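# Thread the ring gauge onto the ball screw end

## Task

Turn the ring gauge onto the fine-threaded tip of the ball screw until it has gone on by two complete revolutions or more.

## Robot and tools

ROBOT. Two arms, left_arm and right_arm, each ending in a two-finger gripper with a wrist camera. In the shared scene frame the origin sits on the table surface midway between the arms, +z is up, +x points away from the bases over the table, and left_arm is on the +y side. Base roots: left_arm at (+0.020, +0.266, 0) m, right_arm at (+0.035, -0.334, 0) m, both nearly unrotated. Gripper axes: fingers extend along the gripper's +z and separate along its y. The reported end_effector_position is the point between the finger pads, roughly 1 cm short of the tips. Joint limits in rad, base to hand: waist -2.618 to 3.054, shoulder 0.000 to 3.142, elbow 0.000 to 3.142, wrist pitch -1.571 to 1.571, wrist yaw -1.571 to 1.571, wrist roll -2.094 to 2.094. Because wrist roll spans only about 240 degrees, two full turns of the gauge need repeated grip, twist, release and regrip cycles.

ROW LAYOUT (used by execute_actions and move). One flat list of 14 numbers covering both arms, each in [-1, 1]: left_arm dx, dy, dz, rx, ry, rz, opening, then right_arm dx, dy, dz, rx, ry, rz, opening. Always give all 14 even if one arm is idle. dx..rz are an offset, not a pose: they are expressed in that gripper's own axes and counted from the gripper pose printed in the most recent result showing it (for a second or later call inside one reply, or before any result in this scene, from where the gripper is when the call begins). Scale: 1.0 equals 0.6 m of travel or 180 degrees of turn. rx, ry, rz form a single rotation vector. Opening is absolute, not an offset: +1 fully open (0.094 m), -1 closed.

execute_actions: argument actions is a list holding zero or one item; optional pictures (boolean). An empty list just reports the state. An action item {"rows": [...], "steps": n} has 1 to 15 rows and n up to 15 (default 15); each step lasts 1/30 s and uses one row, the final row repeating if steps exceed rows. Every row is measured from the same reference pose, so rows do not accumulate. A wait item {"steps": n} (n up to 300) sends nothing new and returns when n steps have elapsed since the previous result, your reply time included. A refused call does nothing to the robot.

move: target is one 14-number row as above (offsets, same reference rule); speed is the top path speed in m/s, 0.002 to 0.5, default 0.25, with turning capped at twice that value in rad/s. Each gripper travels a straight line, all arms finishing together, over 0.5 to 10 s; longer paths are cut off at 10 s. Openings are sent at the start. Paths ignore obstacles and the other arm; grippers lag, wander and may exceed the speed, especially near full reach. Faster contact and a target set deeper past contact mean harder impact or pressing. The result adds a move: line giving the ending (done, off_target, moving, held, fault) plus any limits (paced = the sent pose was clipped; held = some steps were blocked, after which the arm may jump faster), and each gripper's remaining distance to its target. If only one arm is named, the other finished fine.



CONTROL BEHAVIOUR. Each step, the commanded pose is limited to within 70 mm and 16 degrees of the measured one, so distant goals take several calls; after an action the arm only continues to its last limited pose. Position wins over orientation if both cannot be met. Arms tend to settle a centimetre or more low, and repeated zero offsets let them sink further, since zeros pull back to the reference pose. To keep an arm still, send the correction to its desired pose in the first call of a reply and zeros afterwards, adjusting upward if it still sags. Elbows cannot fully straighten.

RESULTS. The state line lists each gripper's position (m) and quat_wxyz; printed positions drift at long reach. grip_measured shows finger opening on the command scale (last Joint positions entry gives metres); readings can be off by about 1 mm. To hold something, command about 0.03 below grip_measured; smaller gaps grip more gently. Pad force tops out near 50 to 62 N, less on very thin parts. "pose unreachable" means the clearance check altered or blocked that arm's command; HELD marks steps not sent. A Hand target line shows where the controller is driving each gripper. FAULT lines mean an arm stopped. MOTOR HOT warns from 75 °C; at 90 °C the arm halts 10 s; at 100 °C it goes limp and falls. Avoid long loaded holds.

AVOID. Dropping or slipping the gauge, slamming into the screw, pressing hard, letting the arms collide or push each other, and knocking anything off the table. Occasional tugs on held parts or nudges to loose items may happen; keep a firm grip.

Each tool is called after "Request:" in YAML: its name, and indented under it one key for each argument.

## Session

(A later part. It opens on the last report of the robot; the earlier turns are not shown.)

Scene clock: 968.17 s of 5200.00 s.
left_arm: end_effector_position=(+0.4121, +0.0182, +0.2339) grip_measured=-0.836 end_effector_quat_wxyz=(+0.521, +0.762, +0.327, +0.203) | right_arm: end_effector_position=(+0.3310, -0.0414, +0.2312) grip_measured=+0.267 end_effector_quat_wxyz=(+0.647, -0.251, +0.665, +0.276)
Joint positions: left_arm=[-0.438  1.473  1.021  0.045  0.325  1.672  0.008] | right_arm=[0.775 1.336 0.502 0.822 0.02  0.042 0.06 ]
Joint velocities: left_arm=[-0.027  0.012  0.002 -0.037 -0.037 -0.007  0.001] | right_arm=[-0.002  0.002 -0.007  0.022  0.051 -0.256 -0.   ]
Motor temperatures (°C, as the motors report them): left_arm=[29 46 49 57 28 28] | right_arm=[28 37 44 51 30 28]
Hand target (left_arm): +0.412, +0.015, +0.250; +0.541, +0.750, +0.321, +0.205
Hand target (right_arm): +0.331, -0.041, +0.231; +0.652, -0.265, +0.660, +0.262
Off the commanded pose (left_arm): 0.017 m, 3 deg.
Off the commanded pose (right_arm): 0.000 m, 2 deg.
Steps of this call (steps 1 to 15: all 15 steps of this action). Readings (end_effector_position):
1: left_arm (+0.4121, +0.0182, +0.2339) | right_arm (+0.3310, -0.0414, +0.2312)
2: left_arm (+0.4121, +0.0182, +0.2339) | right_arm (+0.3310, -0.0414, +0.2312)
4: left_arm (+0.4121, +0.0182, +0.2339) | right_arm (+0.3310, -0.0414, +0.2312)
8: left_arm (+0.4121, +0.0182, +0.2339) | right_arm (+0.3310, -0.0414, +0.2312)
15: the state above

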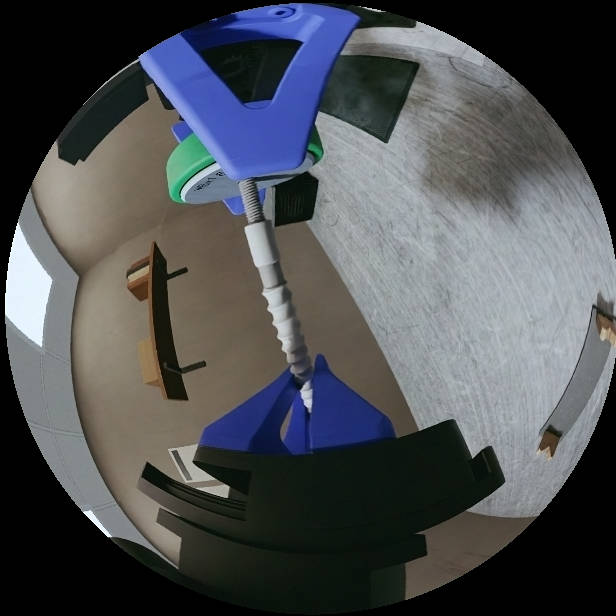

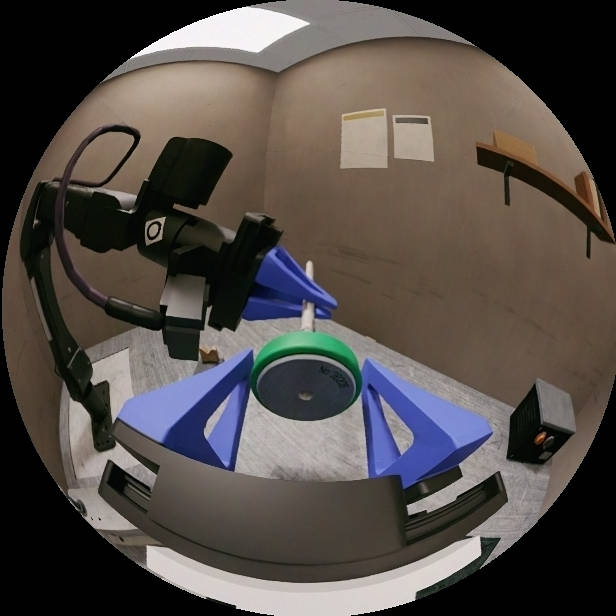

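Request:
execute_actions:
  actions:
    - {"rows": [[-0.0037,0.0267,-0.0065,-0.0152,-0.0035,-0.0011,-0.87,0,0.002,0,-0.002,0,-0.01,0.27],[-0.0037,0.0267,-0.0065,-0.0152,-0.0035,-0.0011,-0.87,0,0.0048,0,-0.0051,0,-0.013,0.27]], "steps": 15}
  pictures: false

Request:
execute_actions:
  actions:
    - {"rows": [[-0.0037,0.0267,-0.0065,-0.0152,-0.0035,-0.0011,-0.87,0,0,0,0,0,-0.02,0.27],[-0.0037,0.0267,-0.0065,-0.0152,-0.0035,-0.0011,-0.87,0,0,0,0,0,-0.05,0.27],[-0.0037,0.0267,-0.0065,-0.0152,-0.0035,-0.0011,-0.87,0,0,0,0,0,-0.1,0.27],[-0.0037,0.0267,-0.0065,-0.0152,-0.0035,-0.0011,-0.87,0,0,0,0,0,-0.3,0.27]], "steps": 15}
  pictures: false

Request:
execute_actions:
  actions:
    - {"rows": [[-0.0037,0.0267,-0.0065,-0.0152,-0.0035,-0.0011,-0.87,0,0,0,0,0,-0.3,0.27]], "steps": 15}
  pictures: false

Request:
execute_actions:
  actions:
    - {"rows": [[-0.0037,0.0267,-0.0065,-0.0152,-0.0035,-0.0011,-0.87,0,0,0,0,0,-0.2,0.27]], "steps": 15}

Request:
zoom_image:
  camera: "cam_right_wrist"
  region: [230, 240, 390, 430]

Scene clock: 977.90 s of 5200.00 s.
left_arm: end_effector_position=(+0.4121, +0.0182, +0.2339) grip_measured=-0.836 end_effector_quat_wxyz=(+0.521, +0.762, +0.327, +0.203) | right_arm: end_effector_position=(+0.3300, -0.0403, +0.2312) grip_measured=+0.267 end_effector_quat_wxyz=(+0.650, -0.266, +0.660, +0.266)
Joint positions: left_arm=[-0.438  1.473  1.021  0.045  0.325  1.672  0.008] | right_arm=[0.775 1.336 0.502 0.822 0.012 0.006 0.06 ]
Joint velocities: left_arm=[-0.022  0.002 -0.022  0.007 -0.007 -0.007 -0.   ] | right_arm=[ 0.017  0.012  0.007 -0.037 -0.022 -0.007  0.001]
Motor temperatures (°C, as the motors report them): left_arm=[29 46 49 57 28 28] | right_arm=[28 37 44 51 30 28]
Hand target (left_arm): +0.412, +0.015, +0.250; +0.541, +0.750, +0.321, +0.205
Hand target (right_arm): +0.329, -0.039, +0.231; +0.650, -0.270, +0.658, +0.268
Off the commanded pose (left_arm): 0.017 m, 3 deg.
Off the commanded pose (right_arm): 0.001 m, 1 deg.
Steps of this call (steps 1 to 90: nothing new was sent; then 6.23 s passed at rest; steps 91 to 105: all 15 steps of this action). Readings (end_effector_position):
91: left_arm (+0.4121, +0.0182, +0.2339) | right_arm (+0.3310, -0.0414, +0.2312)
92: left_arm (+0.4121, +0.0182, +0.2339) | right_arm (+0.3309, -0.0413, +0.2312)
94: left_arm (+0.4121, +0.0182, +0.2339) | right_arm (+0.3306, -0.0409, +0.2312)
98: left_arm (+0.4121, +0.0182, +0.2339) | right_arm (+0.3302, -0.0405, +0.2312)
105: the state above

Scene clock: 978.40 s of 5200.00 s.
left_arm: end_effector_position=(+0.4121, +0.0182, +0.2339) grip_measured=-0.836 end_effector_quat_wxyz=(+0.521, +0.762, +0.327, +0.203) | right_arm: end_effector_position=(+0.3300, -0.0403, +0.2312) grip_measured=+0.267 end_effector_quat_wxyz=(+0.701, -0.463, +0.540, +0.044)
Joint positions: left_arm=[-0.438  1.473  1.021  0.045  0.325  1.672  0.008] | right_arm=[ 0.775  1.336  0.502  0.822  0.012 -0.647  0.06 ]
Joint velocities: left_arm=[-0.022  0.007 -0.002  0.066  0.051  0.022  0.   ] | right_arm=[-0.007 -0.017  0.002 -0.066  0.007 -1.326 -0.001]
Motor temperatures (°C, as the motors report them): left_arm=[29 46 49 57 28 28] | right_arm=[28 37 44 51 30 28]
Hand target (left_arm): +0.412, +0.015, +0.250; +0.541, +0.750, +0.321, +0.205
Hand target (right_arm): +0.330, -0.040, +0.231; +0.702, -0.516, +0.489, -0.028
Off the commanded pose (left_arm): 0.017 m, 3 deg.
Off the commanded pose (right_arm): 0.000 m, 17 deg; orientation clipped at the last step of the last action.
Steps of this call (steps 1 to 15: all 15 steps of this action). Readings (end_effector_position):
1: left_arm (+0.4121, +0.0182, +0.2339) | right_arm (+0.3300, -0.0403, +0.2312)
2: left_arm (+0.4121, +0.0182, +0.2339) | right_arm (+0.3300, -0.0403, +0.2312)
4: left_arm (+0.4121, +0.0182, +0.2339) | right_arm (+0.3300, -0.0403, +0.2312)
8: left_arm (+0.4121, +0.0182, +0.2339) | right_arm (+0.3300, -0.0403, +0.2312)
15: the state above

Scene clock: 978.90 s of 5200.00 s.
left_arm: end_effector_position=(+0.4121, +0.0182, +0.2339) grip_measured=-0.836 end_effector_quat_wxyz=(+0.521, +0.762, +0.327, +0.203) | right_arm: end_effector_position=(+0.3300, -0.0403, +0.2312) grip_measured=+0.267 end_effector_quat_wxyz=(+0.671, -0.625, +0.339, -0.209)
Joint positions: left_arm=[-0.438  1.473  1.021  0.045  0.325  1.672  0.008] | right_arm=[ 0.775  1.336  0.502  0.822  0.012 -1.376  0.06 ]
Joint velocities: left_arm=[ 0.002 -0.002  0.002 -0.051 -0.022 -0.007 -0.   ] | right_arm=[ 0.007  0.002  0.002 -0.051 -0.022 -1.311 -0.001]
Motor temperatures (°C, as the motors report them): left_arm=[29 46 49 57 28 28] | right_arm=[28 37 44 51 30 28]
Hand target (left_arm): +0.412, +0.015, +0.250; +0.541, +0.750, +0.321, +0.205
Hand target (right_arm): +0.330, -0.040, +0.231; +0.648, -0.655, +0.278, -0.272
Off the commanded pose (left_arm): 0.017 m, 3 deg.
Off the commanded pose (right_arm): 0.000 m, 12 deg.
Steps of this call (steps 1 to 15: all 15 steps of this action). Readings (end_effector_position):
1: left_arm (+0.4121, +0.0182, +0.2339) | right_arm (+0.3300, -0.0403, +0.2312)
2: left_arm (+0.4121, +0.0182, +0.2339) | right_arm (+0.3300, -0.0403, +0.2312)
4: left_arm (+0.4121, +0.0182, +0.2339) | right_arm (+0.3300, -0.0403, +0.2312)
8: left_arm (+0.4121, +0.0182, +0.2339) | right_arm (+0.3300, -0.0403, +0.2312)
15: the state above

Scene clock: 979.40 s of 5200.00 s.
left_arm: end_effector_position=(+0.4121, +0.0182, +0.2339) grip_measured=-0.836 end_effector_quat_wxyz=(+0.521, +0.762, +0.327, +0.203) | right_arm: end_effector_position=(+0.3300, -0.0403, +0.2312) grip_measured=+0.267 end_effector_quat_wxyz=(-0.584, +0.696, -0.148, +0.391)
Joint positions: left_arm=[-0.438  1.473  1.021  0.045  0.325  1.672  0.008] | right_arm=[ 0.775  1.336  0.502  0.822  0.012 -1.951  0.06 ]
Joint velocities: left_arm=[-0.022 -0.002 -0.002 -0.037 -0.007  0.007  0.001] | right_arm=[-0.007  0.002 -0.017  0.081 -0.007 -0.388 -0.   ]
Motor temperatures (°C, as the motors report them): left_arm=[29 46 49 57 28 28] | right_arm=[28 37 44 51 30 28]
Hand target (left_arm): +0.412, +0.015, +0.250; +0.541, +0.750, +0.321, +0.205
Hand target (right_arm): +0.330, -0.040, +0.231; -0.574, +0.699, -0.130, +0.406
Off the commanded pose (left_arm): 0.017 m, 3 deg.
Off the commanded pose (right_arm): 0.000 m, 3 deg.
Steps of this call (steps 1 to 15: all 15 steps of this action). Readings (end_effector_position):
1: left_arm (+0.4121, +0.0182, +0.2339) | right_arm (+0.3300, -0.0403, +0.2312)
2: left_arm (+0.4121, +0.0182, +0.2339) | right_arm (+0.3300, -0.0403, +0.2312)
4: left_arm (+0.4121, +0.0182, +0.2339) | right_arm (+0.3300, -0.0403, +0.2312)
8: left_arm (+0.4121, +0.0182, +0.2339) | right_arm (+0.3300, -0.0403, +0.2312)
15: the state above

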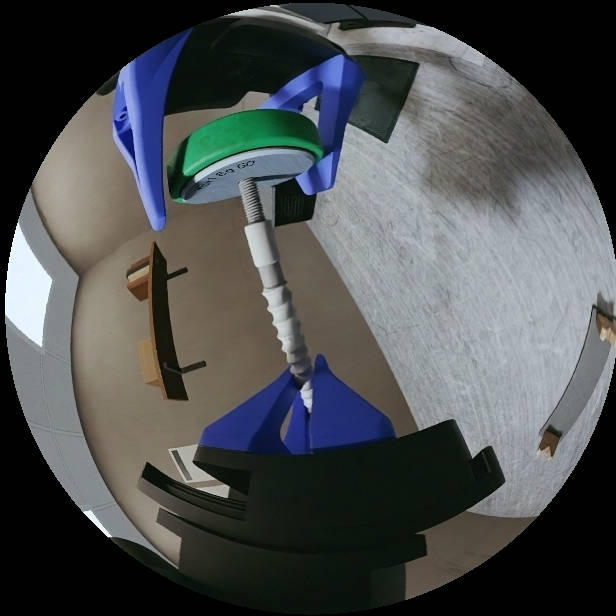

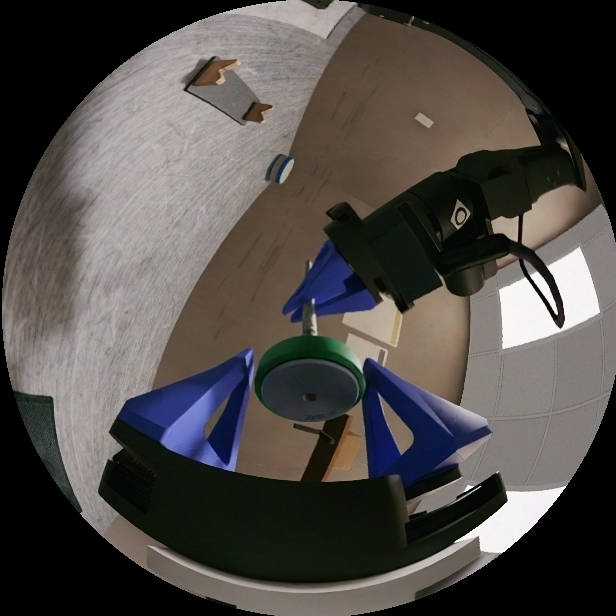

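Region (230, 240, 390, 430) of cam_right_wrist's 616x616 image, scaled by 2.653, with more detail than that image has; it fills the left 424 columns of this view, and the rest is white.

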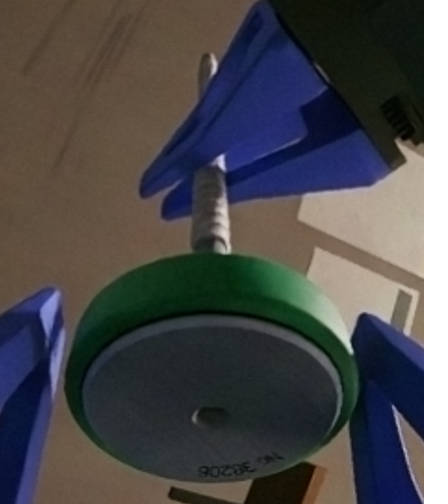

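Request:
execute_actions:
  actions:
    - {"rows": [[-0.0037,0.0267,-0.0065,-0.0152,-0.0035,-0.0011,-0.87,0,0,0,0,0,0,0.23],[-0.0037,0.0267,-0.0065,-0.0152,-0.0035,-0.0011,-0.87,0,0,0,0,0,0,0.2],[-0.0037,0.0267,-0.0065,-0.0152,-0.0035,-0.0011,-0.87,0,0,0,0,0,0,0.17],[-0.0037,0.0267,-0.0065,-0.0152,-0.0035,-0.0011,-0.87,0,0,0,0,0,0,0.145],[-0.0037,0.0267,-0.0065,-0.0152,-0.0035,-0.0011,-0.87,0,0,0,0,0,0,0.125],[-0.0037,0.0267,-0.0065,-0.0152,-0.0035,-0.0011,-0.87,0,0,0,0,0,0,0.11],[-0.0037,0.0267,-0.0065,-0.0152,-0.0035,-0.0011,-0.87,0,0,0,0,0,0,0.1],[-0.0037,0.0267,-0.0065,-0.0152,-0.0035,-0.0011,-0.87,0,0,0,0,0,0,0.09],[-0.0037,0.0267,-0.0065,-0.0152,-0.0035,-0.0011,-0.87,0,0,0,0,0,0,0.082],[-0.0037,0.0267,-0.0065,-0.0152,-0.0035,-0.0011,-0.87,0,0,0,0,0,0,0.074],[-0.0037,0.0267,-0.0065,-0.0152,-0.0035,-0.0011,-0.87,0,0,0,0,0,0,0.066],[-0.0037,0.0267,-0.0065,-0.0152,-0.0035,-0.0011,-0.87,0,0,0,0,0,0,0.058],[-0.0037,0.0267,-0.0065,-0.0152,-0.0035,-0.0011,-0.87,0,0,0,0,0,0,0.05]], "steps": 15}
  pictures: false

Request:
execute_actions:
  actions:
    - {"rows": [[-0.009,0.027,-0.0059,-0.0154,-0.0074,-0.0007,-0.87,0,0,0,0,0,0,0.05],[-0.0145,0.0273,-0.0053,-0.0155,-0.0113,-0.0002,-0.87,0,0,0,0,0,0,0.05],[-0.02,0.0276,-0.0047,-0.0157,-0.0151,0.0002,-0.87,0,0,0,0,0,0,0.05],[-0.0254,0.028,-0.0042,-0.0159,-0.019,0.0007,-0.87,0,0,0,0,0,0,0.05],[-0.031,0.0283,-0.0036,-0.016,-0.0229,0.0011,-0.87,0,0,0,0,0,0,0.05],[-0.0363,0.0286,-0.003,-0.0162,-0.0268,0.0016,-0.87,0,0,0,0,0,0,0.05],[-0.0417,0.0289,-0.0024,-0.0164,-0.0306,0.002,-0.87,0,0,0,0,0,0,0.05],[-0.0471,0.0292,-0.0018,-0.0165,-0.0345,0.0025,-0.87,0,0,0,0,0,0.01,0.05],[-0.0471,0.0292,-0.0018,-0.0165,-0.0345,0.0025,-0.87,0,0,0,0,0,0.03,0.05],[-0.0471,0.0292,-0.0018,-0.0165,-0.0345,0.0025,-0.87,0,0,0,0,0,0.06,0.05],[-0.0471,0.0292,-0.0018,-0.0165,-0.0345,0.0025,-0.87,0,0,0,0,0,0.1,0.05],[-0.0471,0.0292,-0.0018,-0.0165,-0.0345,0.0025,-0.87,0,0,0,0,0,0.3,0.05]], "steps": 15}
  pictures: false

Request:
execute_actions:
  actions:
    - {"rows": [[-0.0471,0.0292,-0.0018,-0.0165,-0.0345,0.0025,-0.87,0,0,0,0,0,0.3,0.05]], "steps": 15}
  pictures: false

Request:
execute_actions:
  actions:
    - {"rows": [[-0.0471,0.0292,-0.0018,-0.0165,-0.0345,0.0025,-0.87,0,0,0,0,0,0.3,0.05]], "steps": 15}
  pictures: false

Request:
execute_actions:
  actions:
    - {"rows": [[-0.0471,0.0292,-0.0018,-0.0165,-0.0345,0.0025,-0.87,0,0,0,0,0,0.3,0.05]], "steps": 15}
  pictures: false

Request:
execute_actions:
  actions:
    - {"rows": [[-0.0471,0.0292,-0.0018,-0.0165,-0.0345,0.0025,-0.87,0,0,0,0,0,0.3,0.05]], "steps": 15}
  pictures: false

Request:
execute_actions:
  actions:
    - {"rows": [[-0.0471,0.0292,-0.0018,-0.0165,-0.0345,0.0025,-0.87,0,0,0,0,0,0.25,0.05]], "steps": 15}

Request:
zoom_image:
  camera: "cam_left_wrist"
  region: [200, 130, 290, 240]

Scene clock: 1009.90 s of 5200.00 s.
left_arm: end_effector_position=(+0.4121, +0.0182, +0.2337) grip_measured=-0.836 end_effector_quat_wxyz=(+0.521, +0.762, +0.328, +0.202) | right_arm: end_effector_position=(+0.3300, -0.0403, +0.2314) grip_measured=+0.079 end_effector_quat_wxyz=(-0.582, +0.697, -0.143, +0.395)
Joint positions: left_arm=[-0.438  1.473  1.021  0.044  0.325  1.672  0.008] | right_arm=[ 0.775  1.336  0.502  0.823  0.012 -1.965  0.051]
Joint velocities: left_arm=[ 0.022 -0.012 -0.007  0.022 -0.022 -0.007 -0.   ] | right_arm=[ 0.012  0.012 -0.017  0.037 -0.007  0.007  0.001]
Motor temperatures (°C, as the motors report them): left_arm=[29 46 49 58 28 28] | right_arm=[28 37 44 51 30 28]
Hand target (left_arm): +0.412, +0.015, +0.250; +0.541, +0.750, +0.320, +0.205
Hand target (right_arm): +0.330, -0.040, +0.231; -0.584, +0.696, -0.148, +0.391
Off the commanded pose (left_arm): 0.017 m, 3 deg.
Off the commanded pose (right_arm): 0.000 m, 1 deg.
Steps of this call (steps 1 to 90: nothing new was sent; then 27.00 s passed at rest; steps 91 to 105: all 15 steps of this action). Readings (end_effector_position):
91: left_arm (+0.4121, +0.0182, +0.2339) | right_arm (+0.3300, -0.0403, +0.2312)
92: left_arm (+0.4121, +0.0182, +0.2339) | right_arm (+0.3300, -0.0403, +0.2312)
94: left_arm (+0.4121, +0.0182, +0.2339) | right_arm (+0.3300, -0.0403, +0.2312)
98: left_arm (+0.4121, +0.0182, +0.2337) | right_arm (+0.3300, -0.0403, +0.2314)
105: the state above

Scene clock: 1010.40 s of 5200.00 s.
left_arm: end_effector_position=(+0.4112, +0.0171, +0.2338) grip_measured=-0.836 end_effector_quat_wxyz=(+0.522, +0.762, +0.326, +0.200) | right_arm: end_effector_position=(+0.3299, -0.0402, +0.2320) grip_measured=+0.079 end_effector_quat_wxyz=(+0.630, -0.671, +0.233, -0.315)
Joint positions: left_arm=[-0.439  1.473  1.021  0.044  0.33   1.672  0.008] | right_arm=[ 0.775  1.336  0.502  0.825  0.011 -1.699  0.051]
Joint velocities: left_arm=[-0.007  0.002  0.007  0.007 -0.095  0.007  0.   ] | right_arm=[ 0.002 -0.007  0.002  0.022 -0.022  1.267  0.   ]
Motor temperatures (°C, as the motors report them): left_arm=[29 46 49 58 28 28] | right_arm=[28 37 44 51 30 28]
Hand target (left_arm): +0.396, -0.004, +0.251; +0.555, +0.760, +0.291, +0.171
Hand target (right_arm): +0.330, -0.040, +0.231; +0.659, -0.643, +0.302, -0.248
Off the commanded pose (left_arm): 0.032 m, 7 deg.
Off the commanded pose (right_arm): 0.001 m, 39 deg; orientation clipped at the last step of the last action.
Steps of this call (steps 1 to 15: all 15 steps of this action). Readings (end_effector_position):
1: left_arm (+0.4121, +0.0182, +0.2337) | right_arm (+0.3300, -0.0403, +0.2315)
2: left_arm (+0.4120, +0.0181, +0.2337) | right_arm (+0.3300, -0.0403, +0.2315)
4: left_arm (+0.4118, +0.0179, +0.2338) | right_arm (+0.3300, -0.0403, +0.2315)
8: left_arm (+0.4112, +0.0171, +0.2338) | right_arm (+0.3299, -0.0402, +0.2317)
15: the state above

Scene clock: 1010.90 s of 5200.00 s.
left_arm: end_effector_position=(+0.4112, +0.0171, +0.2338) grip_measured=-0.836 end_effector_quat_wxyz=(+0.522, +0.762, +0.326, +0.200) | right_arm: end_effector_position=(+0.3299, -0.0402, +0.2321) grip_measured=+0.079 end_effector_quat_wxyz=(+0.699, -0.553, +0.446, -0.083)
Joint positions: left_arm=[-0.439  1.473  1.021  0.044  0.33   1.672  0.008] | right_arm=[ 0.775  1.336  0.502  0.826  0.011 -1.011  0.051]
Joint velocities: left_arm=[ 0.012 -0.007 -0.012 -0.066 -0.037 -0.007 -0.001] | right_arm=[ 0.002 -0.002 -0.002  0.007 -0.007  1.341  0.   ]
Motor temperatures (°C, as the motors report them): left_arm=[29 46 49 58 28 28] | right_arm=[28 37 44 51 30 28]
Hand target (left_arm): +0.395, -0.005, +0.251; +0.556, +0.761, +0.289, +0.169
Hand target (right_arm): +0.330, -0.040, +0.232; +0.704, -0.504, +0.501, -0.011
Off the commanded pose (left_arm): 0.033 m, 7 deg.
Off the commanded pose (right_arm): 0.000 m, 15 deg; orientation clipped at the last step of the last action.
Steps of this call (steps 1 to 15: all 15 steps of this action). Readings (end_effector_position):
1: left_arm (+0.4112, +0.0171, +0.2338) | right_arm (+0.3299, -0.0402, +0.2320)
2: left_arm (+0.4112, +0.0171, +0.2338) | right_arm (+0.3299, -0.0402, +0.2320)
4: left_arm (+0.4112, +0.0171, +0.2338) | right_arm (+0.3299, -0.0402, +0.2320)
8: left_arm (+0.4112, +0.0171, +0.2338) | right_arm (+0.3299, -0.0402, +0.2320)
15: the state above

Scene clock: 1011.40 s of 5200.00 s.
left_arm: end_effector_position=(+0.4111, +0.0170, +0.2338) grip_measured=-0.836 end_effector_quat_wxyz=(+0.522, +0.762, +0.326, +0.200) | right_arm: end_effector_position=(+0.3300, -0.0403, +0.2323) grip_measured=+0.079 end_effector_quat_wxyz=(+0.686, -0.367, +0.608, +0.160)
Joint positions: left_arm=[-0.439  1.473  1.021  0.044  0.331  1.672  0.008] | right_arm=[ 0.775  1.336  0.502  0.826  0.012 -0.314  0.051]
Joint velocities: left_arm=[-0.002 -0.007 -0.002 -0.007 -0.022 -0.051  0.002] | right_arm=[-0.002 -0.002  0.002 -0.037  0.051  1.341  0.001]
Motor temperatures (°C, as the motors report them): left_arm=[29 46 49 58 28 28] | right_arm=[28 37 44 51 30 28]
Hand target (left_arm): +0.395, -0.005, +0.251; +0.556, +0.761, +0.289, +0.169
Hand target (right_arm): +0.330, -0.040, +0.232; +0.666, -0.302, +0.642, +0.230
Off the commanded pose (left_arm): 0.033 m, 7 deg.
Off the commanded pose (right_arm): 0.000 m, 14 deg; orientation clipped at the last step of the last action.
Steps of this call (steps 1 to 15: all 15 steps of this action). Readings (end_effector_position):
1: left_arm (+0.4112, +0.0171, +0.2338) | right_arm (+0.3299, -0.0402, +0.2322)
2: left_arm (+0.4112, +0.0171, +0.2338) | right_arm (+0.3299, -0.0402, +0.2322)
4: left_arm (+0.4111, +0.0170, +0.2338) | right_arm (+0.3299, -0.0402, +0.2322)
8: left_arm (+0.4111, +0.0170, +0.2338) | right_arm (+0.3299, -0.0402, +0.2323)
15: the state above

Scene clock: 1011.90 s of 5200.00 s.
left_arm: end_effector_position=(+0.4111, +0.0170, +0.2338) grip_measured=-0.836 end_effector_quat_wxyz=(+0.522, +0.762, +0.326, +0.200) | right_arm: end_effector_position=(+0.3301, -0.0404, +0.2323) grip_measured=+0.079 end_effector_quat_wxyz=(+0.588, -0.133, +0.697, +0.388)
Joint positions: left_arm=[-0.439  1.473  1.021  0.044  0.331  1.672  0.008] | right_arm=[0.775 1.336 0.502 0.826 0.012 0.395 0.051]
Joint velocities: left_arm=[ 0.017  0.022 -0.002  0.037  0.037  0.066 -0.   ] | right_arm=[-0.022  0.037 -0.002 -0.051  0.051  1.326  0.   ]
Motor temperatures (°C, as the motors report them): left_arm=[29 46 49 58 28 28] | right_arm=[28 37 44 51 30 28]
Hand target (left_arm): +0.395, -0.005, +0.251; +0.556, +0.761, +0.289, +0.169
Hand target (right_arm): +0.330, -0.040, +0.232; +0.545, -0.061, +0.707, +0.447
Off the commanded pose (left_arm): 0.033 m, 7 deg.
Off the commanded pose (right_arm): 0.000 m, 13 deg; orientation clipped at the last step of the last action.
Steps of this call (steps 1 to 15: all 15 steps of this action). Readings (end_effector_position):
1: left_arm (+0.4111, +0.0170, +0.2338) | right_arm (+0.3300, -0.0403, +0.2323)
2: left_arm (+0.4111, +0.0170, +0.2338) | right_arm (+0.3300, -0.0403, +0.2323)
4: left_arm (+0.4111, +0.0170, +0.2338) | right_arm (+0.3300, -0.0403, +0.2323)
8: left_arm (+0.4111, +0.0170, +0.2338) | right_arm (+0.3300, -0.0403, +0.2323)
15: the state above

Scene clock: 1012.40 s of 5200.00 s.
left_arm: end_effector_position=(+0.4111, +0.0170, +0.2338) grip_measured=-0.836 end_effector_quat_wxyz=(+0.522, +0.762, +0.326, +0.200) | right_arm: end_effector_position=(+0.3303, -0.0406, +0.2323) grip_measured=+0.079 end_effector_quat_wxyz=(+0.415, +0.121, +0.699, +0.570)
Joint positions: left_arm=[-0.439  1.473  1.021  0.044  0.331  1.672  0.008] | right_arm=[0.775 1.336 0.502 0.826 0.014 1.114 0.051]
Joint velocities: left_arm=[-0.002  0.022  0.012 -0.022  0.022  0.066 -0.   ] | right_arm=[-0.007  0.007 -0.007  0.022 -0.066  1.267  0.   ]
Motor temperatures (°C, as the motors report them): left_arm=[29 46 49 58 28 28] | right_arm=[28 37 44 51 30 28]
Hand target (left_arm): +0.395, -0.005, +0.251; +0.556, +0.761, +0.289, +0.169
Hand target (right_arm): +0.330, -0.040, +0.232; +0.355, +0.190, +0.684, +0.608
Off the commanded pose (left_arm): 0.033 m, 7 deg.
Off the commanded pose (right_arm): 0.000 m, 13 deg.
Steps of this call (steps 1 to 15: all 15 steps of this action). Readings (end_effector_position):
1: left_arm (+0.4111, +0.0170, +0.2338) | right_arm (+0.3301, -0.0404, +0.2323)
2: left_arm (+0.4111, +0.0170, +0.2338) | right_arm (+0.3301, -0.0404, +0.2323)
4: left_arm (+0.4111, +0.0170, +0.2338) | right_arm (+0.3301, -0.0405, +0.2323)
8: left_arm (+0.4111, +0.0170, +0.2338) | right_arm (+0.3302, -0.0406, +0.2323)
15: the state above

Scene clock: 1012.90 s of 5200.00 s.
left_arm: end_effector_position=(+0.4111, +0.0170, +0.2338) grip_measured=-0.836 end_effector_quat_wxyz=(+0.522, +0.763, +0.325, +0.200) | right_arm: end_effector_position=(+0.3303, -0.0407, +0.2321) grip_measured=+0.079 end_effector_quat_wxyz=(+0.203, +0.346, +0.620, +0.674)
Joint positions: left_arm=[-0.439  1.473  1.021  0.044  0.331  1.673  0.008] | right_arm=[0.775 1.336 0.502 0.826 0.015 1.786 0.051]
Joint velocities: left_arm=[-0.002  0.002  0.002 -0.051  0.037  0.007 -0.001] | right_arm=[ 0.007  0.012 -0.002  0.007 -0.007  0.769 -0.002]
Motor temperatures (°C, as the motors report them): left_arm=[29 46 49 58 28 28] | right_arm=[28 37 44 51 30 28]
Hand target (left_arm): +0.395, -0.005, +0.251; +0.556, +0.761, +0.289, +0.169
Hand target (right_arm): +0.330, -0.041, +0.232; +0.167, +0.378, +0.601, +0.684
Off the commanded pose (left_arm): 0.033 m, 7 deg.
Off the commanded pose (right_arm): 0.000 m, 6 deg.
Steps of this call (steps 1 to 15: all 15 steps of this action). Readings (end_effector_position):
1: left_arm (+0.4111, +0.0170, +0.2338) | right_arm (+0.3303, -0.0407, +0.2323)
2: left_arm (+0.4111, +0.0170, +0.2338) | right_arm (+0.3303, -0.0407, +0.2323)
4: left_arm (+0.4111, +0.0170, +0.2338) | right_arm (+0.3303, -0.0407, +0.2323)
8: left_arm (+0.4111, +0.0170, +0.2338) | right_arm (+0.3303, -0.0407, +0.2321)
15: the state above

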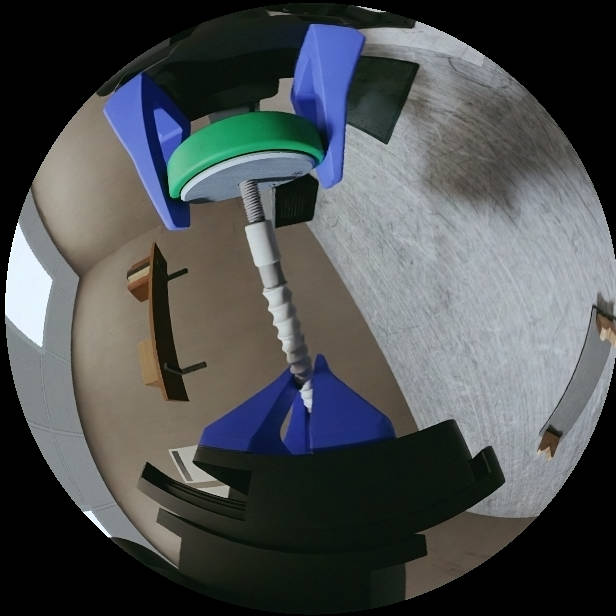

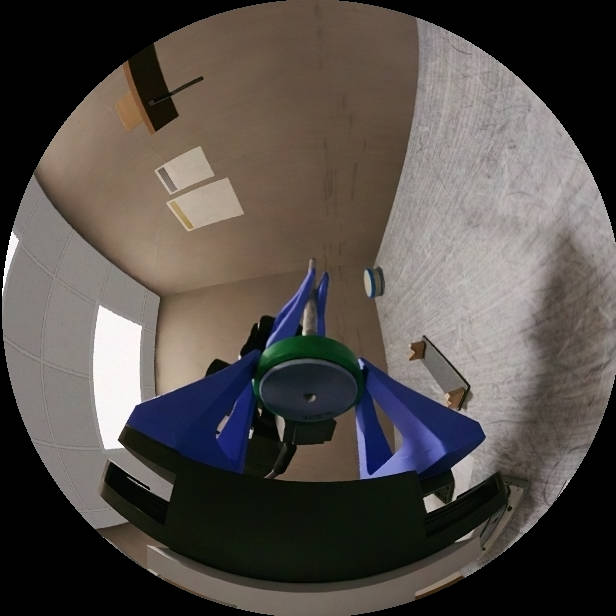

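Region (200, 130, 290, 240) of cam_left_wrist's 616x616 image, scaled by 4.582, with more detail than that image has; it fills the left 412 columns of this view, and the rest is white.

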